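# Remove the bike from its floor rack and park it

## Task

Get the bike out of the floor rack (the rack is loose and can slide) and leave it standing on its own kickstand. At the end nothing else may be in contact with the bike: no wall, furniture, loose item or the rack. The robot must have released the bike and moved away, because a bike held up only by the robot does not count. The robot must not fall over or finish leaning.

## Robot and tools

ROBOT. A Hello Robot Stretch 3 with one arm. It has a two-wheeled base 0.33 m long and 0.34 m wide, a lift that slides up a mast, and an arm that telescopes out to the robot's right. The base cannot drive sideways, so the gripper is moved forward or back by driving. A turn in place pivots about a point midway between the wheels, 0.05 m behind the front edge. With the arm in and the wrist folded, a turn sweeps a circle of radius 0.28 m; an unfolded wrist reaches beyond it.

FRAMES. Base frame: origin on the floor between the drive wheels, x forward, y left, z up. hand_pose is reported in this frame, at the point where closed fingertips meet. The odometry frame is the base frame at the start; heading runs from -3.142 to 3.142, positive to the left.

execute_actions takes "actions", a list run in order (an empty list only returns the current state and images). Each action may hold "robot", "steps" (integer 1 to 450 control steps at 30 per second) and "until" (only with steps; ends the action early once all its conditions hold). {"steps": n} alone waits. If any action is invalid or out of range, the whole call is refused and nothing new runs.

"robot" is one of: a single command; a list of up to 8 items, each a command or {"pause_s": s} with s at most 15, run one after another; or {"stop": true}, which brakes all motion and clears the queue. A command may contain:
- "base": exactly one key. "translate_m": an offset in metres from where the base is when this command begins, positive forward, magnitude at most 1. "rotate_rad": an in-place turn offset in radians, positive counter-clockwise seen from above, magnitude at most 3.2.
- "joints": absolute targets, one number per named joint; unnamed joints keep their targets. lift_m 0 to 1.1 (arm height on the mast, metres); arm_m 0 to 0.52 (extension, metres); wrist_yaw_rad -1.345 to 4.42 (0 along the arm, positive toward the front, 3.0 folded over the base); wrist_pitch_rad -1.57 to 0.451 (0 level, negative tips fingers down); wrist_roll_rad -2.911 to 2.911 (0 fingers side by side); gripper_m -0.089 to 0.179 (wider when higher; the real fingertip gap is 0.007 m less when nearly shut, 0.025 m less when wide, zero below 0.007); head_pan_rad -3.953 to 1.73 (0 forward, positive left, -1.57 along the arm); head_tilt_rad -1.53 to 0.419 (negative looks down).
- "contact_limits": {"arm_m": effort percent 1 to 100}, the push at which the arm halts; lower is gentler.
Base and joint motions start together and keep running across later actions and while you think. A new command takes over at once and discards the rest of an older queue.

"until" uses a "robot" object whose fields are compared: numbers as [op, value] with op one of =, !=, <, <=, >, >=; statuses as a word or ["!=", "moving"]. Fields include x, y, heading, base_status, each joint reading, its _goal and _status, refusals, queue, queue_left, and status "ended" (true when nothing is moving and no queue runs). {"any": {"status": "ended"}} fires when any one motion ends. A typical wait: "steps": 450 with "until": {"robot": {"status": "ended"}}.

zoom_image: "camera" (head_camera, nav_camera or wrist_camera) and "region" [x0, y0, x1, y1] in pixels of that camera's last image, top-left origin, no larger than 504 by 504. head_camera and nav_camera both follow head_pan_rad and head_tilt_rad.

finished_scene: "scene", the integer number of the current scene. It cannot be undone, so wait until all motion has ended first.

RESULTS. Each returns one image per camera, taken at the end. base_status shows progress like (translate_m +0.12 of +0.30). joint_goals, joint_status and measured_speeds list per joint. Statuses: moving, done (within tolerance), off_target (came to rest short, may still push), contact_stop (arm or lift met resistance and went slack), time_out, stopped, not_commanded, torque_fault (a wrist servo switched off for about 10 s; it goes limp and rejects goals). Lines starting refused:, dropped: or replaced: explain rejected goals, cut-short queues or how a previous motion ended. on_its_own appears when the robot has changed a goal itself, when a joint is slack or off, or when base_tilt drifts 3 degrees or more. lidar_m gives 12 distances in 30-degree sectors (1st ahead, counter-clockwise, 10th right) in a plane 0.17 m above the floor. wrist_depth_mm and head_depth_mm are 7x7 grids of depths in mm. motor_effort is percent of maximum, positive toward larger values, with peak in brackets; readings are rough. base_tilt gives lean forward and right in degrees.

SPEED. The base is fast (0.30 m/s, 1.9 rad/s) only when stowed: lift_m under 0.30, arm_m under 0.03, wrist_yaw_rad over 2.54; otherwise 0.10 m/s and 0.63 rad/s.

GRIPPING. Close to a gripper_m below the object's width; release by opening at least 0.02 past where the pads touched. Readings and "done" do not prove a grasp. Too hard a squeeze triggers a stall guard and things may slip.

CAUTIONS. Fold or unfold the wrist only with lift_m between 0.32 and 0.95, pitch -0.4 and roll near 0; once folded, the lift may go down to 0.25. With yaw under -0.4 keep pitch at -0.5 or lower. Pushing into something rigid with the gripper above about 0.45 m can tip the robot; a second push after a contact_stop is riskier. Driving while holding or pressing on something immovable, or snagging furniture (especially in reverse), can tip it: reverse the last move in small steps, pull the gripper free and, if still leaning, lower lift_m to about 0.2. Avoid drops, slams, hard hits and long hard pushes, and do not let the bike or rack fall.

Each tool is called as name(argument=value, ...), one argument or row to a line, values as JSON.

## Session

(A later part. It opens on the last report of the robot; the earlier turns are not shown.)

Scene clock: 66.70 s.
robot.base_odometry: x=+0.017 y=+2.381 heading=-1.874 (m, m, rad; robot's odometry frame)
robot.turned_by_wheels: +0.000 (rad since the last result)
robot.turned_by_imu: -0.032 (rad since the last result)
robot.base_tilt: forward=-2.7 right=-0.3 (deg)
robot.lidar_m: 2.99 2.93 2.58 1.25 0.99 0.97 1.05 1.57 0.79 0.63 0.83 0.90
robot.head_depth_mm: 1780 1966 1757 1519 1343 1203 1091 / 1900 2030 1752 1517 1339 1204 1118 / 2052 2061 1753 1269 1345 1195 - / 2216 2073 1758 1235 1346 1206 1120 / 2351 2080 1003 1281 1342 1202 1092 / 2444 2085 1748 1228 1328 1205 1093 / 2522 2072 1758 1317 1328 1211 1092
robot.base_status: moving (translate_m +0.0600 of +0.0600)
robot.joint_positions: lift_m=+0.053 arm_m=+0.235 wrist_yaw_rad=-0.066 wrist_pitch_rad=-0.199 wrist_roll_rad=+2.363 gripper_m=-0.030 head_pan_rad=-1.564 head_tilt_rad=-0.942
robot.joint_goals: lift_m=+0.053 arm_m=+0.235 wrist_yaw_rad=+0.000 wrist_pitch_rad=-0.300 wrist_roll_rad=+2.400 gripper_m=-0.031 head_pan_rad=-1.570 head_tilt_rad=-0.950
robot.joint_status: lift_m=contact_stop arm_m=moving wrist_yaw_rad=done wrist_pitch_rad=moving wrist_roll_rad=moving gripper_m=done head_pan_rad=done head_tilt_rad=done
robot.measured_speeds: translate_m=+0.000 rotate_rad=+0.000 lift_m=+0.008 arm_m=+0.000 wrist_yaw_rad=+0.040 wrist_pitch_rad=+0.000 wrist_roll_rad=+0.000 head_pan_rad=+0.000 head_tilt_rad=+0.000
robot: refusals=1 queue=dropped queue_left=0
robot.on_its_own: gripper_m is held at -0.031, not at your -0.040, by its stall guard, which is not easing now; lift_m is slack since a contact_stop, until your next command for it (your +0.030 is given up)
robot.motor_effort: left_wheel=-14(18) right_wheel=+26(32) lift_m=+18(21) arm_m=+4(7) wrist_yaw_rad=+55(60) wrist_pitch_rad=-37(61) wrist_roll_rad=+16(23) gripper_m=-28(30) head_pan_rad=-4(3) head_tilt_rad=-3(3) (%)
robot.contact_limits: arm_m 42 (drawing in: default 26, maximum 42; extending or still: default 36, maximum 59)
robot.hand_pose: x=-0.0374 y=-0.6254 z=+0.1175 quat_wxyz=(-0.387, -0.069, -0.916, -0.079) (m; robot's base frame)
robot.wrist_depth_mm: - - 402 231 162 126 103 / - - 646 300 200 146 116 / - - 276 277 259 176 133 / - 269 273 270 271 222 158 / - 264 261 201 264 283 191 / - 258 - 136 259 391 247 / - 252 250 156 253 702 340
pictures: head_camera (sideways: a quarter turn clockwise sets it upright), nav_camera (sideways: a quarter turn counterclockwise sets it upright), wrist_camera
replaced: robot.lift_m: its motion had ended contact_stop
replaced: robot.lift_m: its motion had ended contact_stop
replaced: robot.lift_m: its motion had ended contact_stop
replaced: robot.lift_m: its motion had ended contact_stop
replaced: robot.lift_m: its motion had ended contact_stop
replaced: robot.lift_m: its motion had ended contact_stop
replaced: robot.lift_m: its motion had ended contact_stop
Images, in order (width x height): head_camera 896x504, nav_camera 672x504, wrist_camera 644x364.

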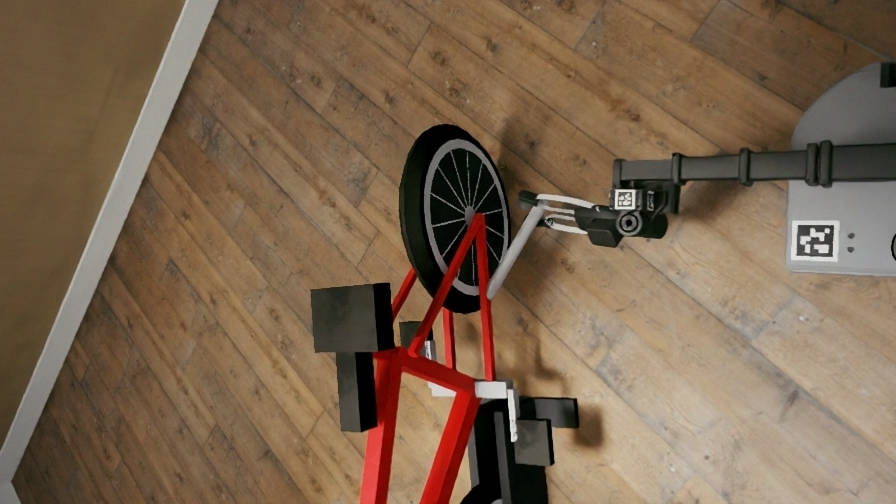

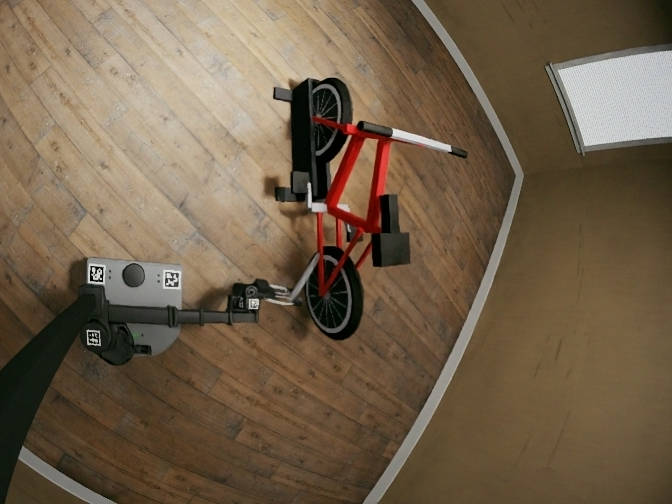

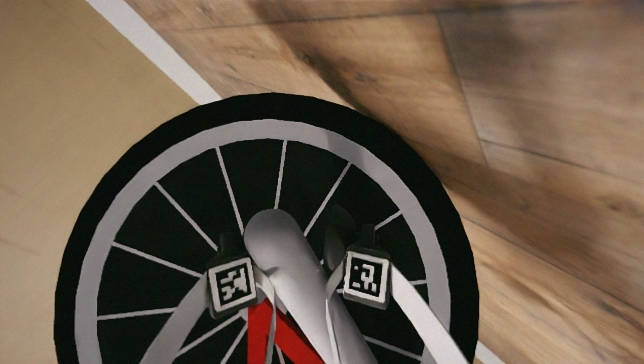

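execute_actions(
  actions=[
    {"robot":{"joints":{"arm_m":0.22,"wrist_roll_rad":2.75,"wrist_pitch_rad":-0.36,"lift_m":0.03,"gripper_m":0.01},"contact_limits":{"arm_m":42},"base":{"translate_m":0.09}},"steps":5},
    {"robot":{"joints":{"lift_m":0.03}},"steps":5},
    {"robot":{"joints":{"lift_m":0.03}},"steps":5},
    {"robot":{"joints":{"lift_m":0.03}},"steps":5},
    {"robot":{"joints":{"lift_m":0.03}},"steps":5},
    {"robot":{"joints":{"lift_m":0.03}},"steps":5},
    {"robot":{"joints":{"lift_m":0.03}},"steps":5},
    {"robot":{"joints":{"lift_m":0.03}},"steps":12},
  ],
)

Scene clock: 68.47 s.
robot.base_odometry: x=-0.009 y=+2.296 heading=-1.873 (m, m, rad; robot's odometry frame)
robot.turned_by_wheels: +0.001 (rad since the last result)
robot.turned_by_imu: +0.002 (rad since the last result)
robot.base_tilt: forward=-2.8 right=-0.9 (deg)
robot.lidar_m: 2.94 2.88 2.84 1.34 1.06 1.04 1.13 1.69 0.77 0.62 0.78 0.88
robot.head_depth_mm: 1827 1997 1745 1524 1342 1198 1091 / 1964 2071 1753 1328 1337 1205 1115 / 2097 2064 1750 1236 1346 1188 - / 2275 2075 1680 1239 1334 1202 1122 / 2369 2071 1754 1278 1350 1205 1090 / 2491 2064 1764 1322 1304 1205 1093 / 2531 2064 1718 1195 1323 1206 1094
robot.base_status: moving (translate_m +0.0900 of +0.0900)
robot.joint_positions: lift_m=+0.032 arm_m=+0.219 wrist_yaw_rad=-0.062 wrist_pitch_rad=-0.358 wrist_roll_rad=+2.738 gripper_m=+0.011 head_pan_rad=-1.564 head_tilt_rad=-0.942
robot.joint_goals: lift_m=+0.030 arm_m=+0.220 wrist_yaw_rad=-0.082 wrist_pitch_rad=-0.360 wrist_roll_rad=+2.750 gripper_m=+0.010 head_pan_rad=-1.570 head_tilt_rad=-0.950
robot.joint_status: lift_m=moving arm_m=moving wrist_yaw_rad=done wrist_pitch_rad=moving wrist_roll_rad=moving gripper_m=moving head_pan_rad=done head_tilt_rad=done
robot.measured_speeds: translate_m=+0.003 rotate_rad=-0.001 lift_m=-0.030 arm_m=+0.000 wrist_yaw_rad=+0.010 wrist_pitch_rad=+0.024 wrist_roll_rad=+0.000 head_pan_rad=+0.000 head_tilt_rad=+0.000
robot: refusals=1 queue=running queue_left=0
robot.on_its_own: wrist_yaw_rad is held at -0.082, not at your +0.000, by its stall guard, which is not easing now
robot.motor_effort: left_wheel=+8(15) right_wheel=-18(29) lift_m=+20(25) arm_m=+8(10) wrist_yaw_rad=-17(57) wrist_pitch_rad=-2(52) wrist_roll_rad=+6(27) gripper_m=-12(71) head_pan_rad=-3(4) head_tilt_rad=-3(3) (%)
robot.contact_limits: arm_m 42 (drawing in: default 26, maximum 42; extending or still: default 36, maximum 59)
robot.hand_pose: x=-0.0355 y=-0.5953 z=+0.0582 quat_wxyz=(-0.546, -0.124, -0.818, -0.132) (m; robot's base frame)
robot.wrist_depth_mm: 156 128 106 90 79 70 63 / 264 188 143 116 98 84 75 / 826 353 223 164 129 107 91 / - 304 300 278 191 146 118 / 297 288 291 296 305 230 167 / 281 280 275 76 - 524 281 / 270 266 262 71 - - 632
pictures: head_camera (sideways: a quarter turn clockwise sets it upright), nav_camera (sideways: a quarter turn counterclockwise sets it upright), wrist_camera
replaced: robot.lift_m: its motion had ended contact_stop
replaced: robot.lift_m: its motion had ended contact_stop
replaced: robot.lift_m: its motion had ended contact_stop
replaced: robot.lift_m: its motion had ended contact_stop
replaced: robot.lift_m: its motion had ended contact_stop
replaced: robot.lift_m: its motion had ended contact_stop
Images, in order (width x height): head_camera 896x504, nav_camera 672x504, wrist_camera 644x364.

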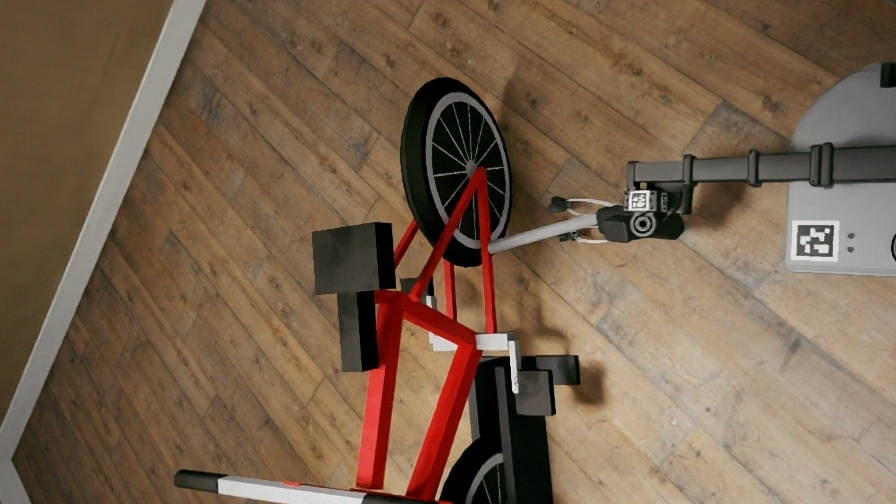

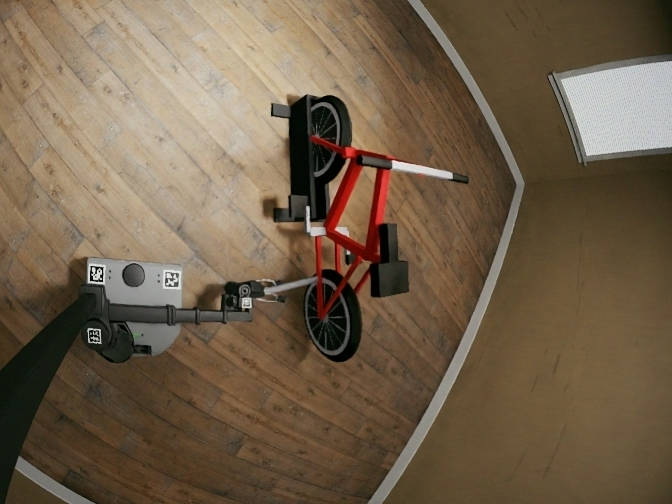

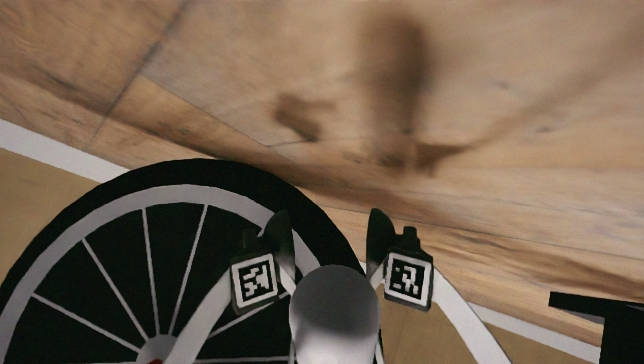

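Past over-centre. Open, move a bit forward, retract.

execute_actions(
  actions=[
    {"robot":[{"joints":{"gripper_m":0.13},"base":{"translate_m":0.04}},{"joints":{"arm_m":0.05}},{"joints":{"lift_m":0.2,"wrist_roll_rad":0,"wrist_yaw_rad":0,"wrist_pitch_rad":-0.2,"head_pan_rad":-1.3},"base":{"translate_m":0.15}}],"steps":300,"until":{"robot":{"status":"ended"}}},
  ],
)

Scene clock: 71.93 s.
robot.base_odometry: x=-0.021 y=+2.257 heading=-1.873 (m, m, rad; robot's odometry frame)
robot.turned_by_wheels: +0.000 (rad since the last result)
robot.turned_by_imu: -0.001 (rad since the last result)
robot.base_tilt: forward=-2.3 right=-1.1 (deg)
robot.lidar_m: 2.90 2.85 2.82 1.38 1.09 1.08 1.16 1.74 1.95 2.43 0.74 0.87
robot.head_depth_mm: 1849 2003 1749 1489 1338 1198 1090 / 1991 2055 1748 1255 1342 1201 1119 / 2132 2060 1746 1231 1323 1234 - / 2306 2075 1745 1278 1344 1213 1117 / 2393 2062 1759 1334 1326 1204 1091 / 2516 2064 1713 1313 1320 1203 1092 / 2533 2079 1718 1140 1329 1207 1095
robot.base_status: done (translate_m +0.0400 of +0.0400)
robot.joint_positions: lift_m=+0.030 arm_m=+0.080 wrist_yaw_rad=-0.068 wrist_pitch_rad=-0.373 wrist_roll_rad=+2.749 gripper_m=+0.130 head_pan_rad=-1.564 head_tilt_rad=-0.942
robot.joint_goals: lift_m=+0.030 arm_m=+0.080 wrist_yaw_rad=-0.082 wrist_pitch_rad=-0.360 wrist_roll_rad=+2.750 gripper_m=+0.130 head_pan_rad=-1.570 head_tilt_rad=-0.950
robot.joint_status: lift_m=done arm_m=contact_stop wrist_yaw_rad=done wrist_pitch_rad=done wrist_roll_rad=done gripper_m=done head_pan_rad=done head_tilt_rad=done
robot.measured_speeds: translate_m=+0.000 rotate_rad=+0.000 lift_m=+0.000 arm_m=+0.013 wrist_yaw_rad=-0.110 wrist_pitch_rad=+0.000 wrist_roll_rad=+0.000 head_pan_rad=+0.000 head_tilt_rad=+0.000
robot: refusals=1 queue=dropped queue_left=0
robot.on_its_own: wrist_yaw_rad is held at -0.082, not at your +0.000, by its stall guard, which is not easing now; arm_m is slack since a contact_stop, until your next command for it (your +0.050 is given up)
robot.motor_effort: left_wheel=+2(15) right_wheel=-3(20) lift_m=+26(28) arm_m=-15(31) wrist_yaw_rad=-11(21) wrist_pitch_rad=+4(6) wrist_roll_rad=+0(7) gripper_m=+0(81) head_pan_rad=-4(4) head_tilt_rad=-3(3) (%)
robot.hand_pose: x=-0.0368 y=-0.4546 z=+0.0528 quat_wxyz=(-0.551, -0.131, -0.813, -0.136) (m; robot's base frame)
robot.wrist_depth_mm: 140 117 98 84 74 66 60 / 223 167 132 108 92 80 70 / 600 299 201 151 121 101 86 / - 511 422 248 177 136 112 / - 428 421 627 345 197 158 / 412 417 402 - - - 266 / 400 385 380 - - 410 348
pictures: head_camera (sideways: a quarter turn clockwise sets it upright), nav_camera (sideways: a quarter turn counterclockwise sets it upright), wrist_camera
ARM HIT: the arm struck its own base hard.
dropped: robot: command 1 of its queue: arm_m: contact_stop
Images, in order (width x height): head_camera 896x504, nav_camera 672x504, wrist_camera 644x364.

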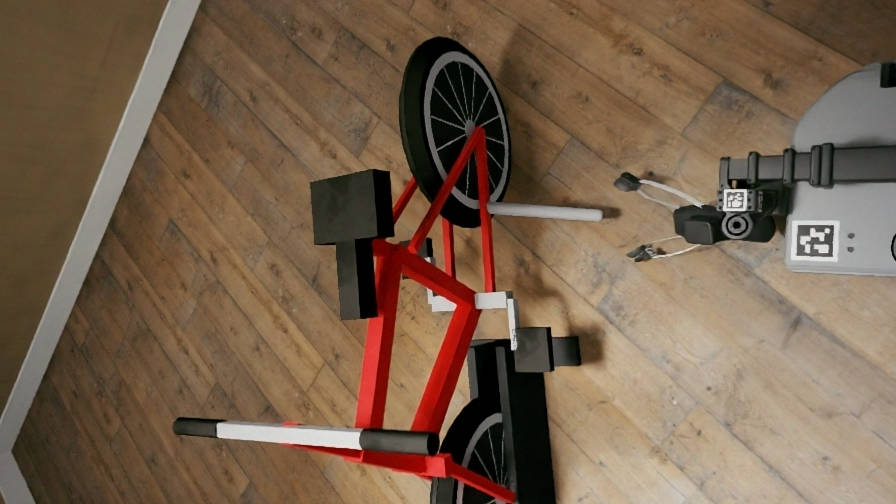

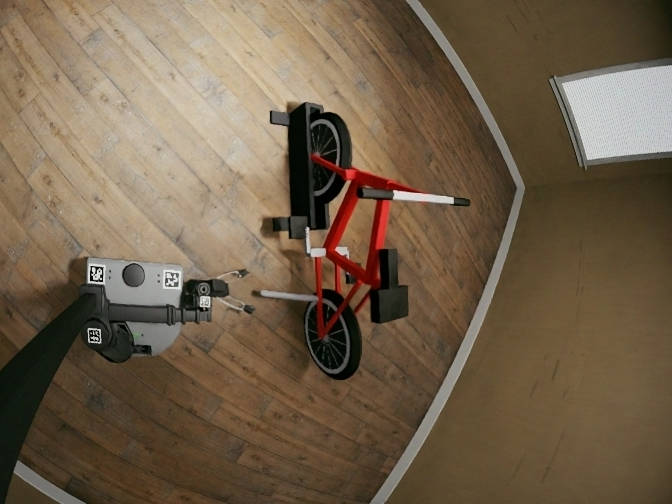

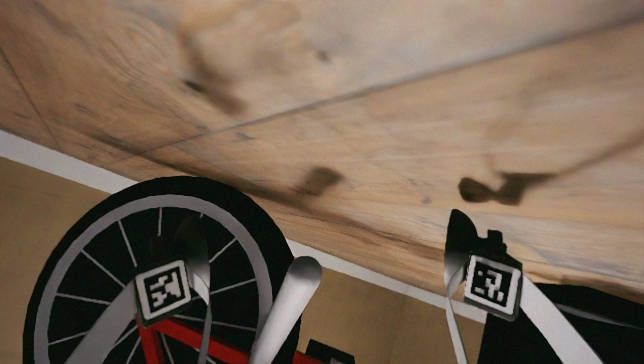

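execute_actions(
  actions=[
    {"robot":[{"joints":{"lift_m":0.33,"arm_m":0.09}},{"joints":{"arm_m":0.2,"wrist_roll_rad":0,"wrist_yaw_rad":0,"wrist_pitch_rad":0},"base":{"translate_m":0.06}}],"steps":300,"until":{"robot":{"status":"ended"}}},
  ],
)

Scene clock: 77.63 s.
robot.base_odometry: x=-0.039 y=+2.200 heading=-1.873 (m, m, rad; robot's odometry frame)
robot.turned_by_wheels: +0.000 (rad since the last result)
robot.turned_by_imu: +0.000 (rad since the last result)
robot.base_tilt: forward=-2.3 right=-1.3 (deg)
robot.lidar_m: 2.85 2.82 2.79 1.45 1.14 1.13 1.22 1.81 0.75 0.63 0.72 0.88
robot.head_depth_mm: 1882 2017 1744 1319 1341 1199 1088 / 2018 2065 1746 1234 1345 1213 1118 / 2163 2075 1002 1228 1387 1205 - / 2312 2085 1755 1279 1330 1206 1121 / 2440 2072 1763 1439 1300 1202 1094 / 2520 2072 958 1146 1322 1209 1092 / 2534 2075 1750 1217 1310 1207 1096
robot.base_status: done (translate_m +0.0600 of +0.0600)
robot.joint_positions: lift_m=+0.330 arm_m=+0.200 wrist_yaw_rad=-0.001 wrist_pitch_rad=-0.023 wrist_roll_rad=+0.008 gripper_m=+0.130 head_pan_rad=-1.564 head_tilt_rad=-0.942
robot.joint_goals: lift_m=+0.330 arm_m=+0.200 wrist_yaw_rad=+0.000 wrist_pitch_rad=+0.000 wrist_roll_rad=+0.000 gripper_m=+0.130 head_pan_rad=-1.570 head_tilt_rad=-0.950
robot.joint_status: lift_m=done arm_m=done wrist_yaw_rad=done wrist_pitch_rad=done wrist_roll_rad=done gripper_m=done head_pan_rad=done head_tilt_rad=done
robot.measured_speeds: translate_m=+0.000 rotate_rad=+0.000 lift_m=+0.000 arm_m=+0.000 wrist_yaw_rad=+0.000 wrist_pitch_rad=+0.000 wrist_roll_rad=+0.000 head_pan_rad=+0.000 head_tilt_rad=+0.000
robot: refusals=1 queue=done queue_left=0
robot.motor_effort: left_wheel=+2(8) right_wheel=-2(3) lift_m=+33(35) arm_m=+6(7) wrist_yaw_rad=+1(6) wrist_pitch_rad=+8(8) wrist_roll_rad=-3(4) gripper_m=+0(0) head_pan_rad=-3(4) head_tilt_rad=-3(4) (%)
robot.hand_pose: x=-0.0217 y=-0.6002 z=+0.4387 quat_wxyz=(+0.705, +0.008, -0.710, -0.009) (m; robot's base frame)
robot.wrist_depth_mm: - - - - - - - / - - 233 238 207 - - / 226 237 - - - - - / - - 257 266 - - - / - - - 277 - - - / 967 - 901 846 362 - 320 / 258 306 658 447 315 314 336
pictures: head_camera (sideways: a quarter turn clockwise sets it upright), nav_camera (sideways: a quarter turn counterclockwise sets it upright), wrist_camera
Images, in order (width x height): head_camera 896x504, nav_camera 672x504, wrist_camera 644x364.

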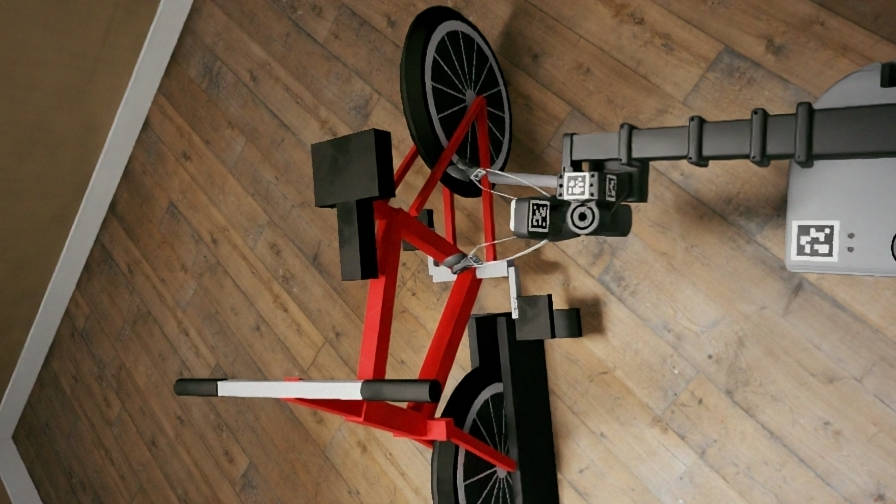

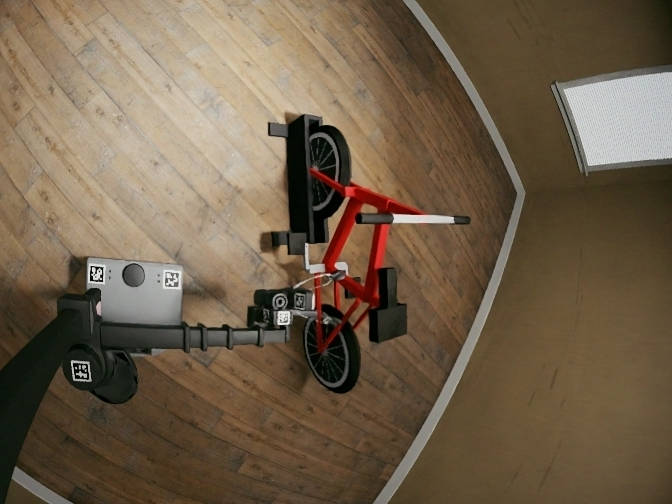

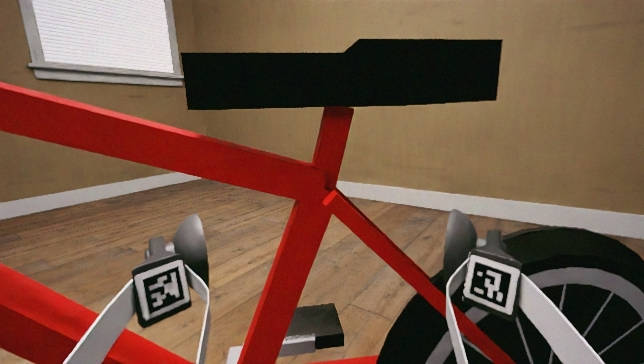

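execute_actions(
  actions=[
    {"robot":[{"joints":{"lift_m":0.265,"gripper_m":0.09},"base":{"translate_m":0.035}},{"joints":{"arm_m":0.29}}],"steps":300,"until":{"robot":{"status":"ended"}}},
  ],
)

Scene clock: 80.90 s.
robot.base_odometry: x=-0.050 y=+2.167 heading=-1.873 (m, m, rad; robot's odometry frame)
robot.turned_by_wheels: +0.000 (rad since the last result)
robot.turned_by_imu: +0.000 (rad since the last result)
robot.base_tilt: forward=-2.3 right=-1.3 (deg)
robot.lidar_m: 2.81 2.80 2.76 1.48 1.17 1.15 1.24 1.86 0.74 0.64 0.70 2.61
robot.head_depth_mm: 1905 2016 1745 1258 1335 1204 1090 / 2022 2067 1750 1236 1340 1200 1119 / 2187 2063 1713 1233 - 1201 - / 2317 2072 1761 1303 1317 1200 1121 / 2461 2075 1757 1316 1317 1202 1090 / 2508 2079 1714 1143 1331 1206 1090 / 2532 2062 1770 1216 1303 1210 1093
robot.base_status: done (translate_m +0.0350 of +0.0350)
robot.joint_positions: lift_m=+0.265 arm_m=+0.290 wrist_yaw_rad=-0.001 wrist_pitch_rad=-0.022 wrist_roll_rad=+0.007 gripper_m=+0.090 head_pan_rad=-1.564 head_tilt_rad=-0.942
robot.joint_goals: lift_m=+0.265 arm_m=+0.290 wrist_yaw_rad=+0.000 wrist_pitch_rad=+0.000 wrist_roll_rad=+0.000 gripper_m=+0.090 head_pan_rad=-1.570 head_tilt_rad=-0.950
robot.joint_status: lift_m=done arm_m=done wrist_yaw_rad=done wrist_pitch_rad=done wrist_roll_rad=done gripper_m=done head_pan_rad=done head_tilt_rad=done
robot.measured_speeds: translate_m=+0.000 rotate_rad=+0.000 lift_m=+0.000 arm_m=+0.000 wrist_yaw_rad=+0.000 wrist_pitch_rad=+0.000 wrist_roll_rad=+0.000 head_pan_rad=+0.000 head_tilt_rad=+0.000
robot: refusals=1 queue=done queue_left=0
robot.motor_effort: left_wheel=+2(7) right_wheel=-2(3) lift_m=+27(32) arm_m=+5(5) wrist_yaw_rad=+2(1) wrist_pitch_rad=+7(8) wrist_roll_rad=-3(3) gripper_m=+0(79) head_pan_rad=-4(3) head_tilt_rad=-3(3) (%)
robot.hand_pose: x=-0.0217 y=-0.6903 z=+0.3741 quat_wxyz=(+0.705, +0.008, -0.709, -0.008) (m; robot's base frame)
robot.wrist_depth_mm: 137 140 148 - 165 - - / - - 151 157 168 - - / - - - - 163 - - / - - - 191 240 - - / - - - 179 - 247 211 / 848 848 762 182 755 213 203 / 189 642 627 192 596 217 204
pictures: head_camera (sideways: a quarter turn clockwise sets it upright), nav_camera (sideways: a quarter turn counterclockwise sets it upright), wrist_camera
Images, in order (width x height): head_camera 896x504, nav_camera 672x504, wrist_camera 644x364.

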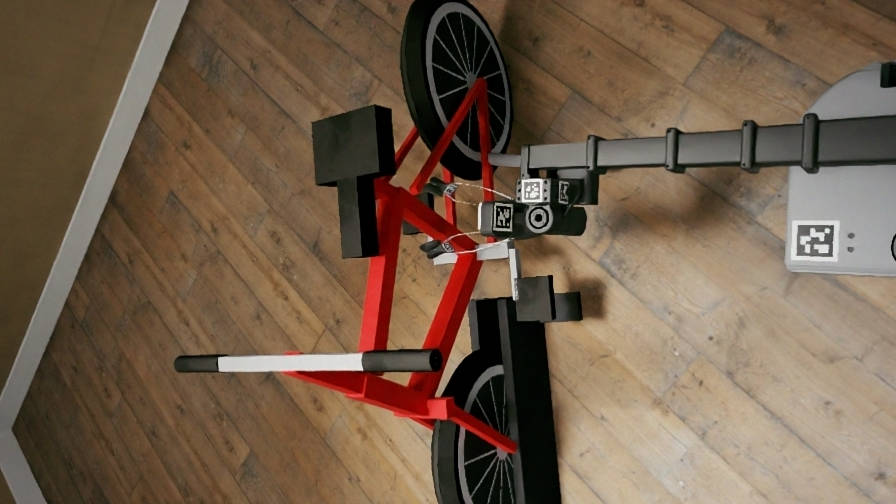

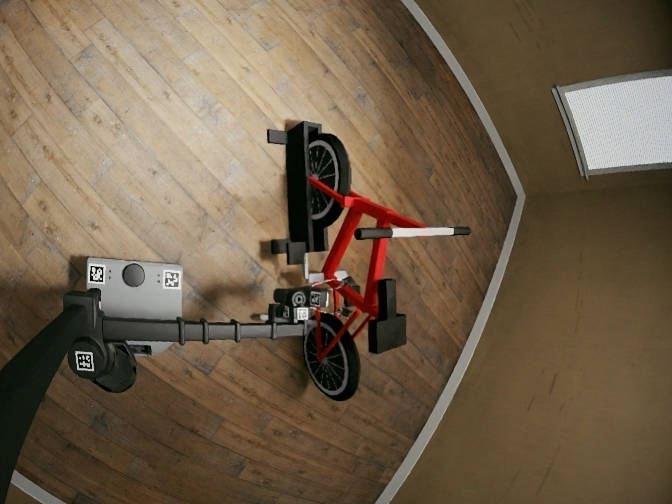

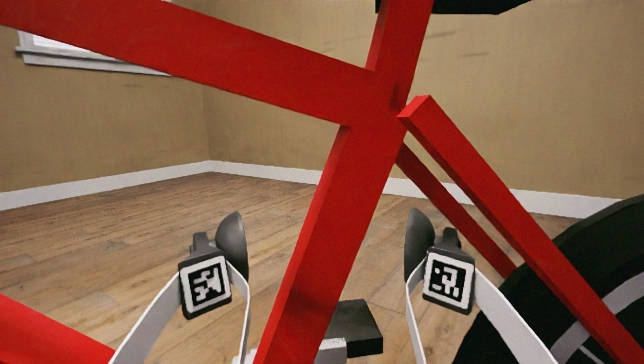

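execute_actions(
  actions=[
    {"robot":[{"joints":{"arm_m":0.312,"wrist_roll_rad":0.3}},{"joints":{"gripper_m":-0.02}},{"base":{"translate_m":-0.25}}],"steps":300,"until":{"robot":{"status":"ended"}}},
  ],
)

Scene clock: 87.00 s.
robot.base_odometry: x=+0.025 y=+2.405 heading=-1.873 (m, m, rad; robot's odometry frame)
robot.turned_by_wheels: +0.000 (rad since the last result)
robot.turned_by_imu: +0.001 (rad since the last result)
robot.base_tilt: forward=-2.5 right=-1.3 (deg)
robot.lidar_m: 3.03 2.95 2.55 1.22 0.97 0.95 1.03 1.55 0.77 0.66 0.69 2.81
robot.head_depth_mm: 1761 1962 1752 1437 1343 1202 1092 / 1888 2009 1744 1266 1348 1203 1119 / 2027 2070 998 1240 1299 1204 - / 2207 2064 1748 1231 1331 1200 1119 / 2340 2074 1743 1470 1325 1205 1093 / 2448 2064 1683 1101 1313 1207 1090 / 2513 2075 1761 1215 1306 1205 1094
robot.base_status: done (translate_m -0.2500 of -0.2500)
robot.joint_positions: lift_m=+0.265 arm_m=+0.312 wrist_yaw_rad=+0.071 wrist_pitch_rad=-0.035 wrist_roll_rad=+0.317 gripper_m=-0.019 head_pan_rad=-1.564 head_tilt_rad=-0.942
robot.joint_goals: lift_m=+0.265 arm_m=+0.312 wrist_yaw_rad=+0.057 wrist_pitch_rad=+0.000 wrist_roll_rad=+0.300 gripper_m=-0.020 head_pan_rad=-1.570 head_tilt_rad=-0.950
robot.joint_status: lift_m=done arm_m=done wrist_yaw_rad=done wrist_pitch_rad=done wrist_roll_rad=done gripper_m=done head_pan_rad=done head_tilt_rad=done
robot.measured_speeds: translate_m=+0.000 rotate_rad=+0.000 lift_m=+0.000 arm_m=+0.000 wrist_yaw_rad=+0.000 wrist_pitch_rad=+0.000 wrist_roll_rad=+0.000 head_pan_rad=+0.000 head_tilt_rad=+0.000
robot: refusals=1 queue=done queue_left=0
robot.on_its_own: wrist_yaw_rad is held at +0.057, not at your +0.000, by its stall guard, which is not easing now
robot.motor_effort: left_wheel=+7(24) right_wheel=-11(44) lift_m=+29(29) arm_m=+0(5) wrist_yaw_rad=-12(53) wrist_pitch_rad=+12(14) wrist_roll_rad=-7(8) gripper_m=-17(92) head_pan_rad=-3(3) head_tilt_rad=-4(3) (%)
robot.hand_pose: x=-0.0034 y=-0.7116 z=+0.3707 quat_wxyz=(+0.587, +0.039, -0.809, +0.006) (m; robot's base frame)
robot.wrist_depth_mm: - - - 133 - - 956 / 117 121 127 132 - - - / - 126 132 139 108 - - / - - - 145 - 119 177 / - - - 150 895 718 135 / - - - 158 662 563 179 / - 894 712 169 312 198 186
pictures: head_camera (sideways: a quarter turn clockwise sets it upright), nav_camera (sideways: a quarter turn counterclockwise sets it upright), wrist_camera
Images, in order (width x height): head_camera 896x504, nav_camera 672x504, wrist_camera 644x364.

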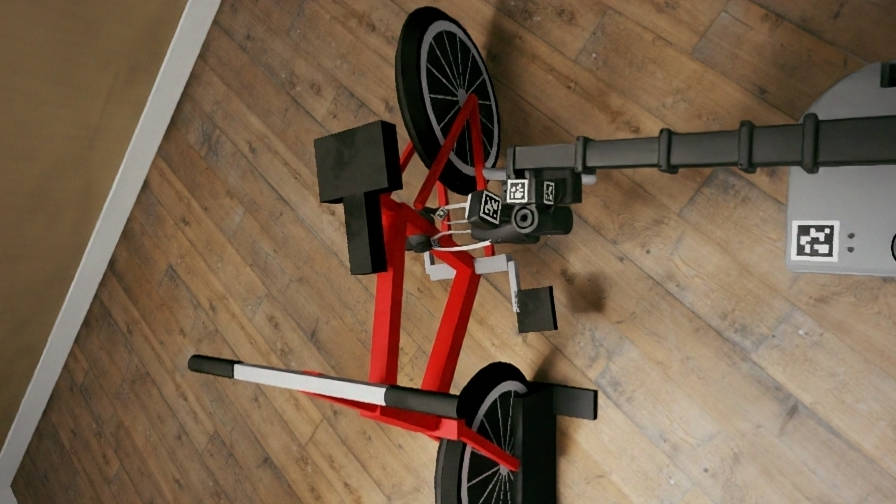

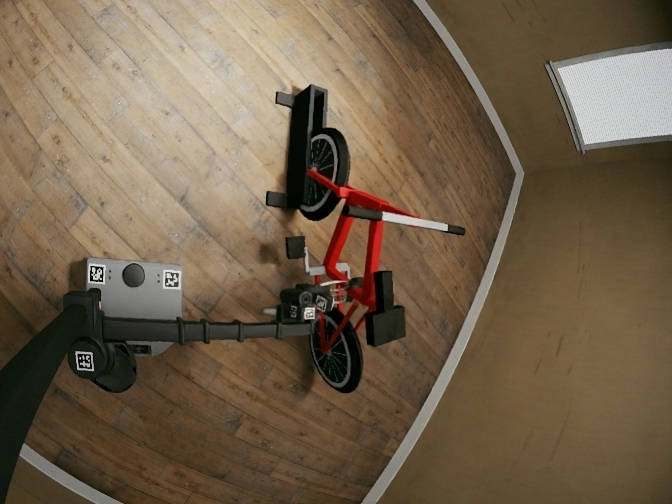

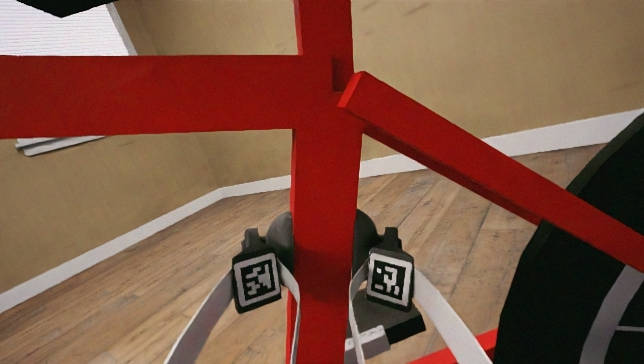

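execute_actions(
  actions=[
    {"robot":{"base":{"translate_m":-0.25},"joints":{"arm_m":0.335,"head_pan_rad":-1.4}},"steps":300,"until":{"robot":{"status":"ended"}}},
  ],
)

Scene clock: 90.90 s.
robot.base_odometry: x=+0.099 y=+2.644 heading=-1.873 (m, m, rad; robot's odometry frame)
robot.turned_by_wheels: +0.000 (rad since the last result)
robot.turned_by_imu: -0.001 (rad since the last result)
robot.base_tilt: forward=-2.4 right=-1.1 (deg)
robot.lidar_m: 3.24 3.12 2.01 0.97 0.77 0.75 0.81 1.22 0.81 0.70 0.69 3.01
robot.head_depth_mm: 1753 1942 1748 1210 1344 1202 1089 / 1926 2024 1745 1247 1325 1201 1106 / 2109 2072 1756 1245 1319 1202 - / 2313 2066 1761 1470 1327 1205 1114 / 2429 2070 1717 1195 1340 1202 1091 / 2509 2074 1754 1236 1349 1205 1092 / 2523 2073 1760 1331 1343 1204 1093
robot.base_status: done (translate_m -0.2500 of -0.2500)
robot.joint_positions: lift_m=+0.265 arm_m=+0.335 wrist_yaw_rad=+0.059 wrist_pitch_rad=-0.041 wrist_roll_rad=+0.321 gripper_m=-0.019 head_pan_rad=-1.407 head_tilt_rad=-0.942
robot.joint_goals: lift_m=+0.265 arm_m=+0.335 wrist_yaw_rad=+0.057 wrist_pitch_rad=+0.000 wrist_roll_rad=+0.300 gripper_m=-0.020 head_pan_rad=-1.400 head_tilt_rad=-0.950
robot.joint_status: lift_m=done arm_m=done wrist_yaw_rad=done wrist_pitch_rad=done wrist_roll_rad=done gripper_m=done head_pan_rad=done head_tilt_rad=done
robot.measured_speeds: translate_m=+0.000 rotate_rad=+0.000 lift_m=+0.000 arm_m=+0.000 wrist_yaw_rad=+0.000 wrist_pitch_rad=+0.000 wrist_roll_rad=+0.000 head_pan_rad=+0.000 head_tilt_rad=+0.000
robot: refusals=1 queue=done queue_left=0
robot.on_its_own: wrist_yaw_rad is held at +0.057, not at your +0.000, by its stall guard, which is not easing now
robot.motor_effort: left_wheel=+0(18) right_wheel=+1(38) lift_m=+29(29) arm_m=+6(11) wrist_yaw_rad=-1(45) wrist_pitch_rad=+14(15) wrist_roll_rad=-8(9) gripper_m=-17(20) head_pan_rad=+5(25) head_tilt_rad=-3(3) (%)
robot.hand_pose: x=-0.0065 y=-0.7341 z=+0.3690 quat_wxyz=(+0.586, +0.036, -0.810, +0.000) (m; robot's base frame)
robot.wrist_depth_mm: - - - 133 - 945 832 / 111 116 122 130 - - 898 / 117 122 130 138 110 - 902 / - - - 147 - 126 184 / - - - 152 868 696 149 / - - - 161 645 206 193 / - 867 709 170 312 207 208
pictures: head_camera (sideways: a quarter turn clockwise sets it upright), nav_camera (sideways: a quarter turn counterclockwise sets it upright), wrist_camera
Images, in order (width x height): head_camera 896x504, nav_camera 672x504, wrist_camera 644x364.

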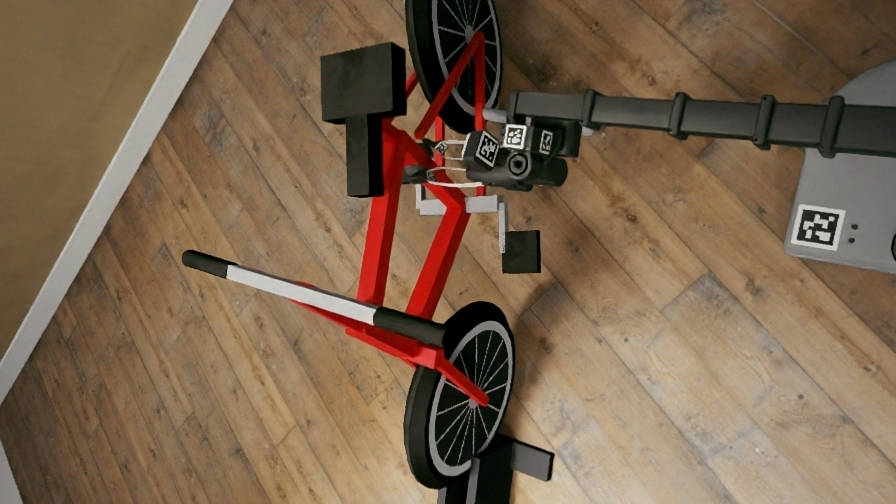

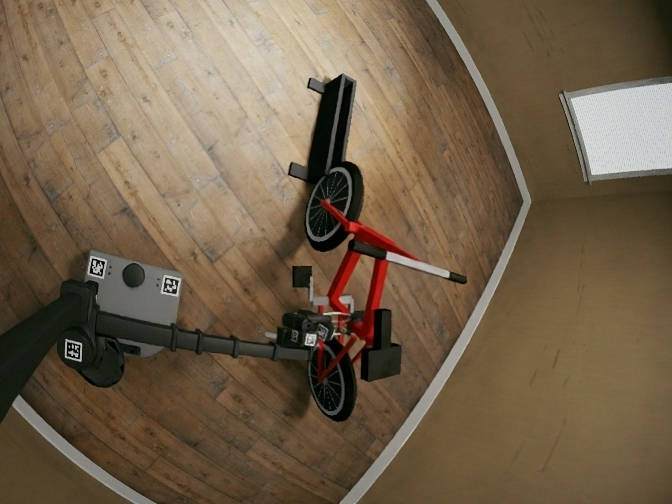

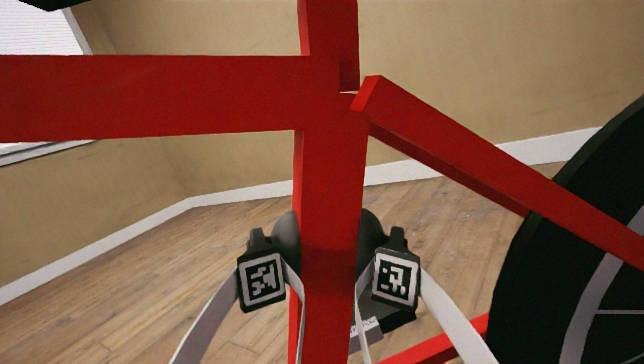

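execute_actions(
  actions=[
    {"robot":[{"base":{"translate_m":-0.14},"joints":{"arm_m":0.345}},{"joints":{"arm_m":0.31,"head_pan_rad":-1.57}}],"steps":300,"until":{"robot":{"status":"ended"}}},
  ],
)

Scene clock: 94.83 s.
robot.base_odometry: x=+0.141 y=+2.778 heading=-1.873 (m, m, rad; robot's odometry frame)
robot.turned_by_wheels: +0.000 (rad since the last result)
robot.turned_by_imu: +0.000 (rad since the last result)
robot.base_tilt: forward=-2.5 right=-1.4 (deg)
robot.lidar_m: 3.37 3.18 1.76 0.82 0.65 0.64 0.69 1.04 0.78 0.57 0.57 3.10
robot.head_depth_mm: 1539 1760 1746 1459 1339 1201 1088 / 1656 1896 1755 1345 1340 1201 1122 / 1783 1973 1749 1246 1298 1204 - / 1930 2070 1754 1249 1322 1203 1121 / 2109 2078 1750 1435 1321 1205 1091 / 2310 2079 1719 944 1325 1204 1095 / 2431 2072 1752 1522 1322 1205 1091
robot.base_status: done (translate_m -0.1400 of -0.1400)
robot.joint_positions: lift_m=+0.265 arm_m=+0.310 wrist_yaw_rad=+0.059 wrist_pitch_rad=-0.072 wrist_roll_rad=+0.325 gripper_m=-0.019 head_pan_rad=-1.563 head_tilt_rad=-0.942
robot.joint_goals: lift_m=+0.265 arm_m=+0.310 wrist_yaw_rad=+0.057 wrist_pitch_rad=+0.000 wrist_roll_rad=+0.300 gripper_m=-0.020 head_pan_rad=-1.570 head_tilt_rad=-0.950
robot.joint_status: lift_m=done arm_m=done wrist_yaw_rad=done wrist_pitch_rad=done wrist_roll_rad=done gripper_m=done head_pan_rad=done head_tilt_rad=done
robot.measured_speeds: translate_m=+0.000 rotate_rad=+0.000 lift_m=+0.000 arm_m=+0.000 wrist_yaw_rad=+0.000 wrist_pitch_rad=+0.000 wrist_roll_rad=+0.000 head_pan_rad=+0.000 head_tilt_rad=+0.000
robot: refusals=1 queue=done queue_left=0
robot.on_its_own: wrist_yaw_rad is held at +0.057, not at your +0.000, by its stall guard, which is not easing now
robot.motor_effort: left_wheel=+0(4) right_wheel=+4(16) lift_m=+30(30) arm_m=+6(10) wrist_yaw_rad=-1(14) wrist_pitch_rad=+25(25) wrist_roll_rad=-10(10) gripper_m=-18(18) head_pan_rad=-6(27) head_tilt_rad=-3(3) (%)
robot.hand_pose: x=-0.0066 y=-0.7079 z=+0.3611 quat_wxyz=(+0.584, +0.045, -0.811, -0.013) (m; robot's base frame)
robot.wrist_depth_mm: - - - 119 - 905 804 / 96 100 108 119 - 961 834 / 99 105 115 127 101 - 196 / - - - 140 - 126 196 / - - - 150 823 216 177 / - - - 163 623 220 237 / - 827 672 180 486 237 242
pictures: head_camera (sideways: a quarter turn clockwise sets it upright), nav_camera (sideways: a quarter turn counterclockwise sets it upright), wrist_camera
Images, in order (width x height): head_camera 896x504, nav_camera 672x504, wrist_camera 644x364.

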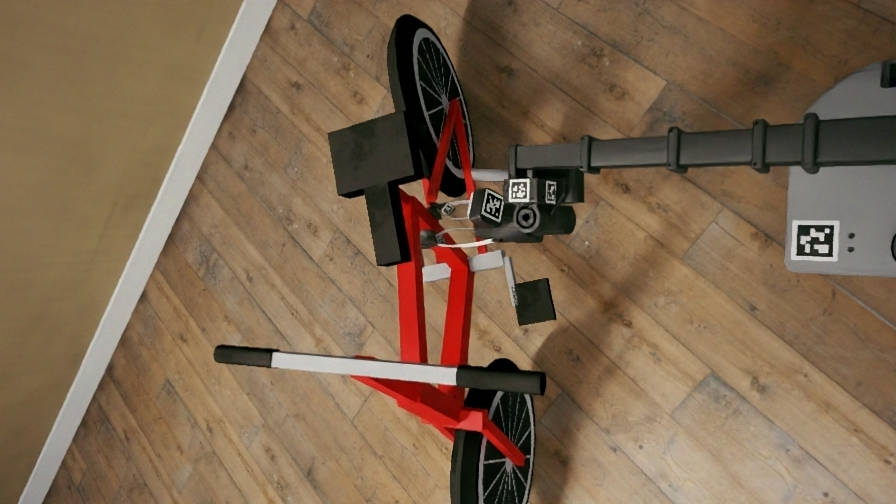

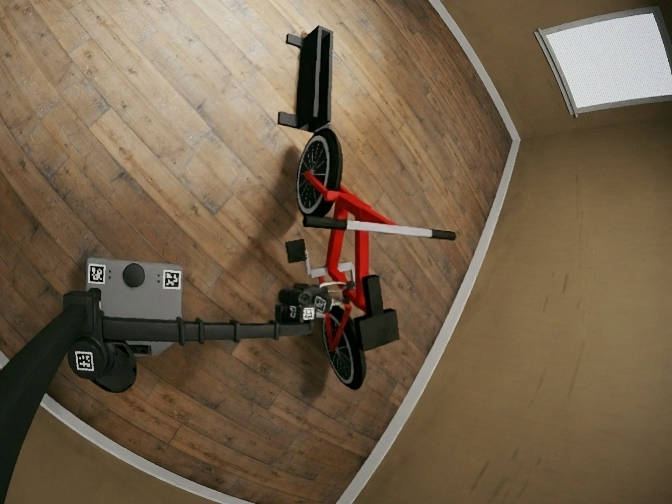

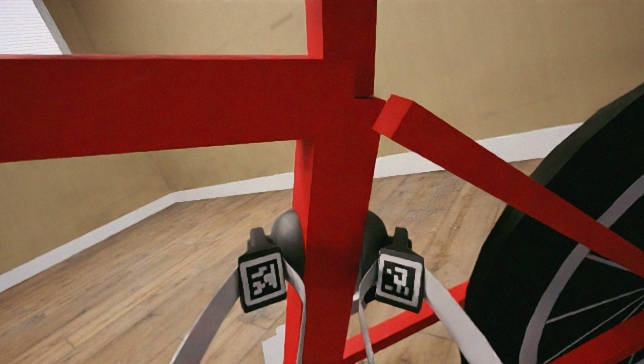

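execute_actions(
  actions=[
    {"robot":{"joints":{"arm_m":0.29,"lift_m":0.255,"wrist_pitch_rad":-0.07},"contact_limits":{"arm_m":15}},"steps":100,"until":{"robot":{"status":"ended"}}},
    {"steps":10},
  ],
)

Scene clock: 96.30 s.
robot.base_odometry: x=+0.141 y=+2.778 heading=-1.873 (m, m, rad; robot's odometry frame)
robot.turned_by_wheels: +0.000 (rad since the last result)
robot.turned_by_imu: +0.000 (rad since the last result)
robot.base_tilt: forward=-2.4 right=-1.2 (deg)
robot.lidar_m: 3.37 3.19 1.75 0.82 0.65 0.64 0.69 1.04 0.78 0.57 0.57 0.64
robot.head_depth_mm: 1536 1745 1754 1458 1340 1199 1088 / 1658 1889 1748 1325 1339 1201 1118 / 1774 1968 1752 1258 1302 1203 - / 1930 2059 1749 994 1319 1201 1121 / 2097 2072 1754 1442 1325 1203 1091 / 2295 2069 1753 1057 1339 1207 1089 / 2445 2061 1711 1523 1281 1208 1094
robot.base_status: done (translate_m -0.1400 of -0.1400)
robot.joint_positions: lift_m=+0.255 arm_m=+0.290 wrist_yaw_rad=+0.067 wrist_pitch_rad=-0.064 wrist_roll_rad=+0.325 gripper_m=-0.019 head_pan_rad=-1.563 head_tilt_rad=-0.942
robot.joint_goals: lift_m=+0.255 arm_m=+0.290 wrist_yaw_rad=+0.057 wrist_pitch_rad=-0.070 wrist_roll_rad=+0.300 gripper_m=-0.020 head_pan_rad=-1.570 head_tilt_rad=-0.950
robot.joint_status: lift_m=done arm_m=done wrist_yaw_rad=done wrist_pitch_rad=done wrist_roll_rad=done gripper_m=done head_pan_rad=done head_tilt_rad=done
robot.measured_speeds: translate_m=+0.000 rotate_rad=+0.000 lift_m=+0.000 arm_m=+0.000 wrist_yaw_rad=+0.000 wrist_pitch_rad=+0.000 wrist_roll_rad=+0.000 head_pan_rad=+0.000 head_tilt_rad=+0.000
robot: refusals=1 queue=done queue_left=0
robot.on_its_own: wrist_yaw_rad is held at +0.057, not at your +0.000, by its stall guard, which is not easing now
robot.motor_effort: left_wheel=+5(5) right_wheel=-6(7) lift_m=+25(31) arm_m=-3(10) wrist_yaw_rad=-8(8) wrist_pitch_rad=-3(25) wrist_roll_rad=-10(12) gripper_m=-17(18) head_pan_rad=-5(4) head_tilt_rad=-3(2) (%)
robot.contact_limits: arm_m 15 (drawing in: default 26, maximum 42; extending or still: default 36, maximum 59)
robot.hand_pose: x=-0.0045 y=-0.6889 z=+0.3535 quat_wxyz=(+0.584, +0.046, -0.811, -0.007) (m; robot's base frame)
robot.wrist_depth_mm: - - - 127 - 920 809 / 100 106 115 126 - 945 825 / 105 112 124 136 113 - 204 / - - - 149 - 146 206 / - - - 157 839 218 214 / - - - 173 618 227 255 / - 838 679 195 486 246 251
pictures: head_camera (sideways: a quarter turn clockwise sets it upright), nav_camera (sideways: a quarter turn counterclockwise sets it upright), wrist_camera
Images, in order (width x height): head_camera 896x504, nav_camera 672x504, wrist_camera 644x364.

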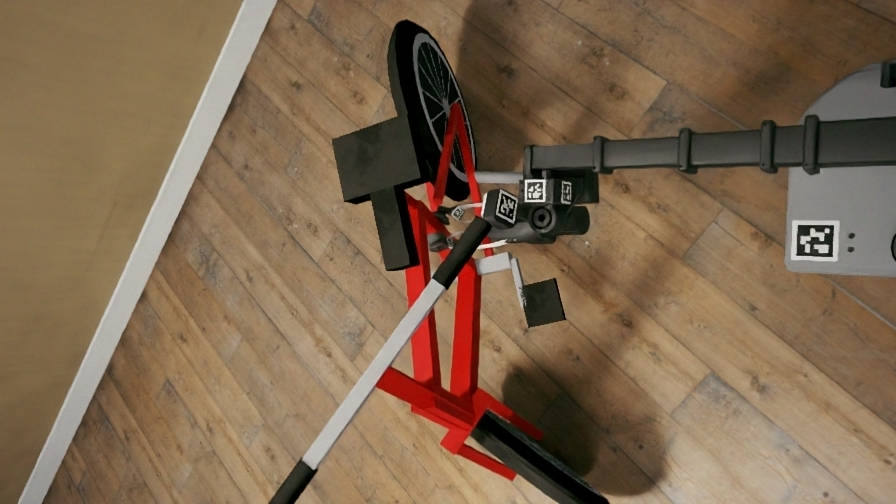

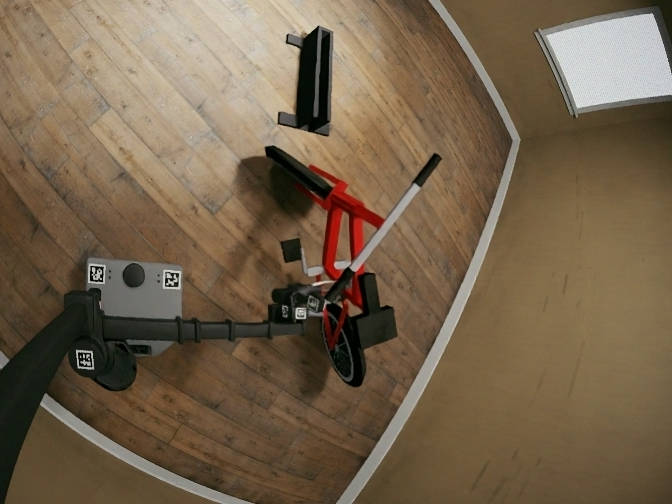

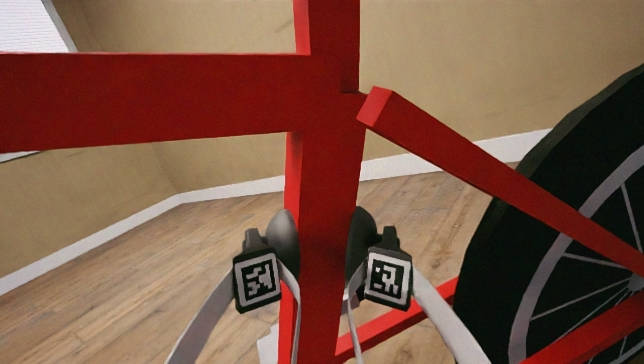

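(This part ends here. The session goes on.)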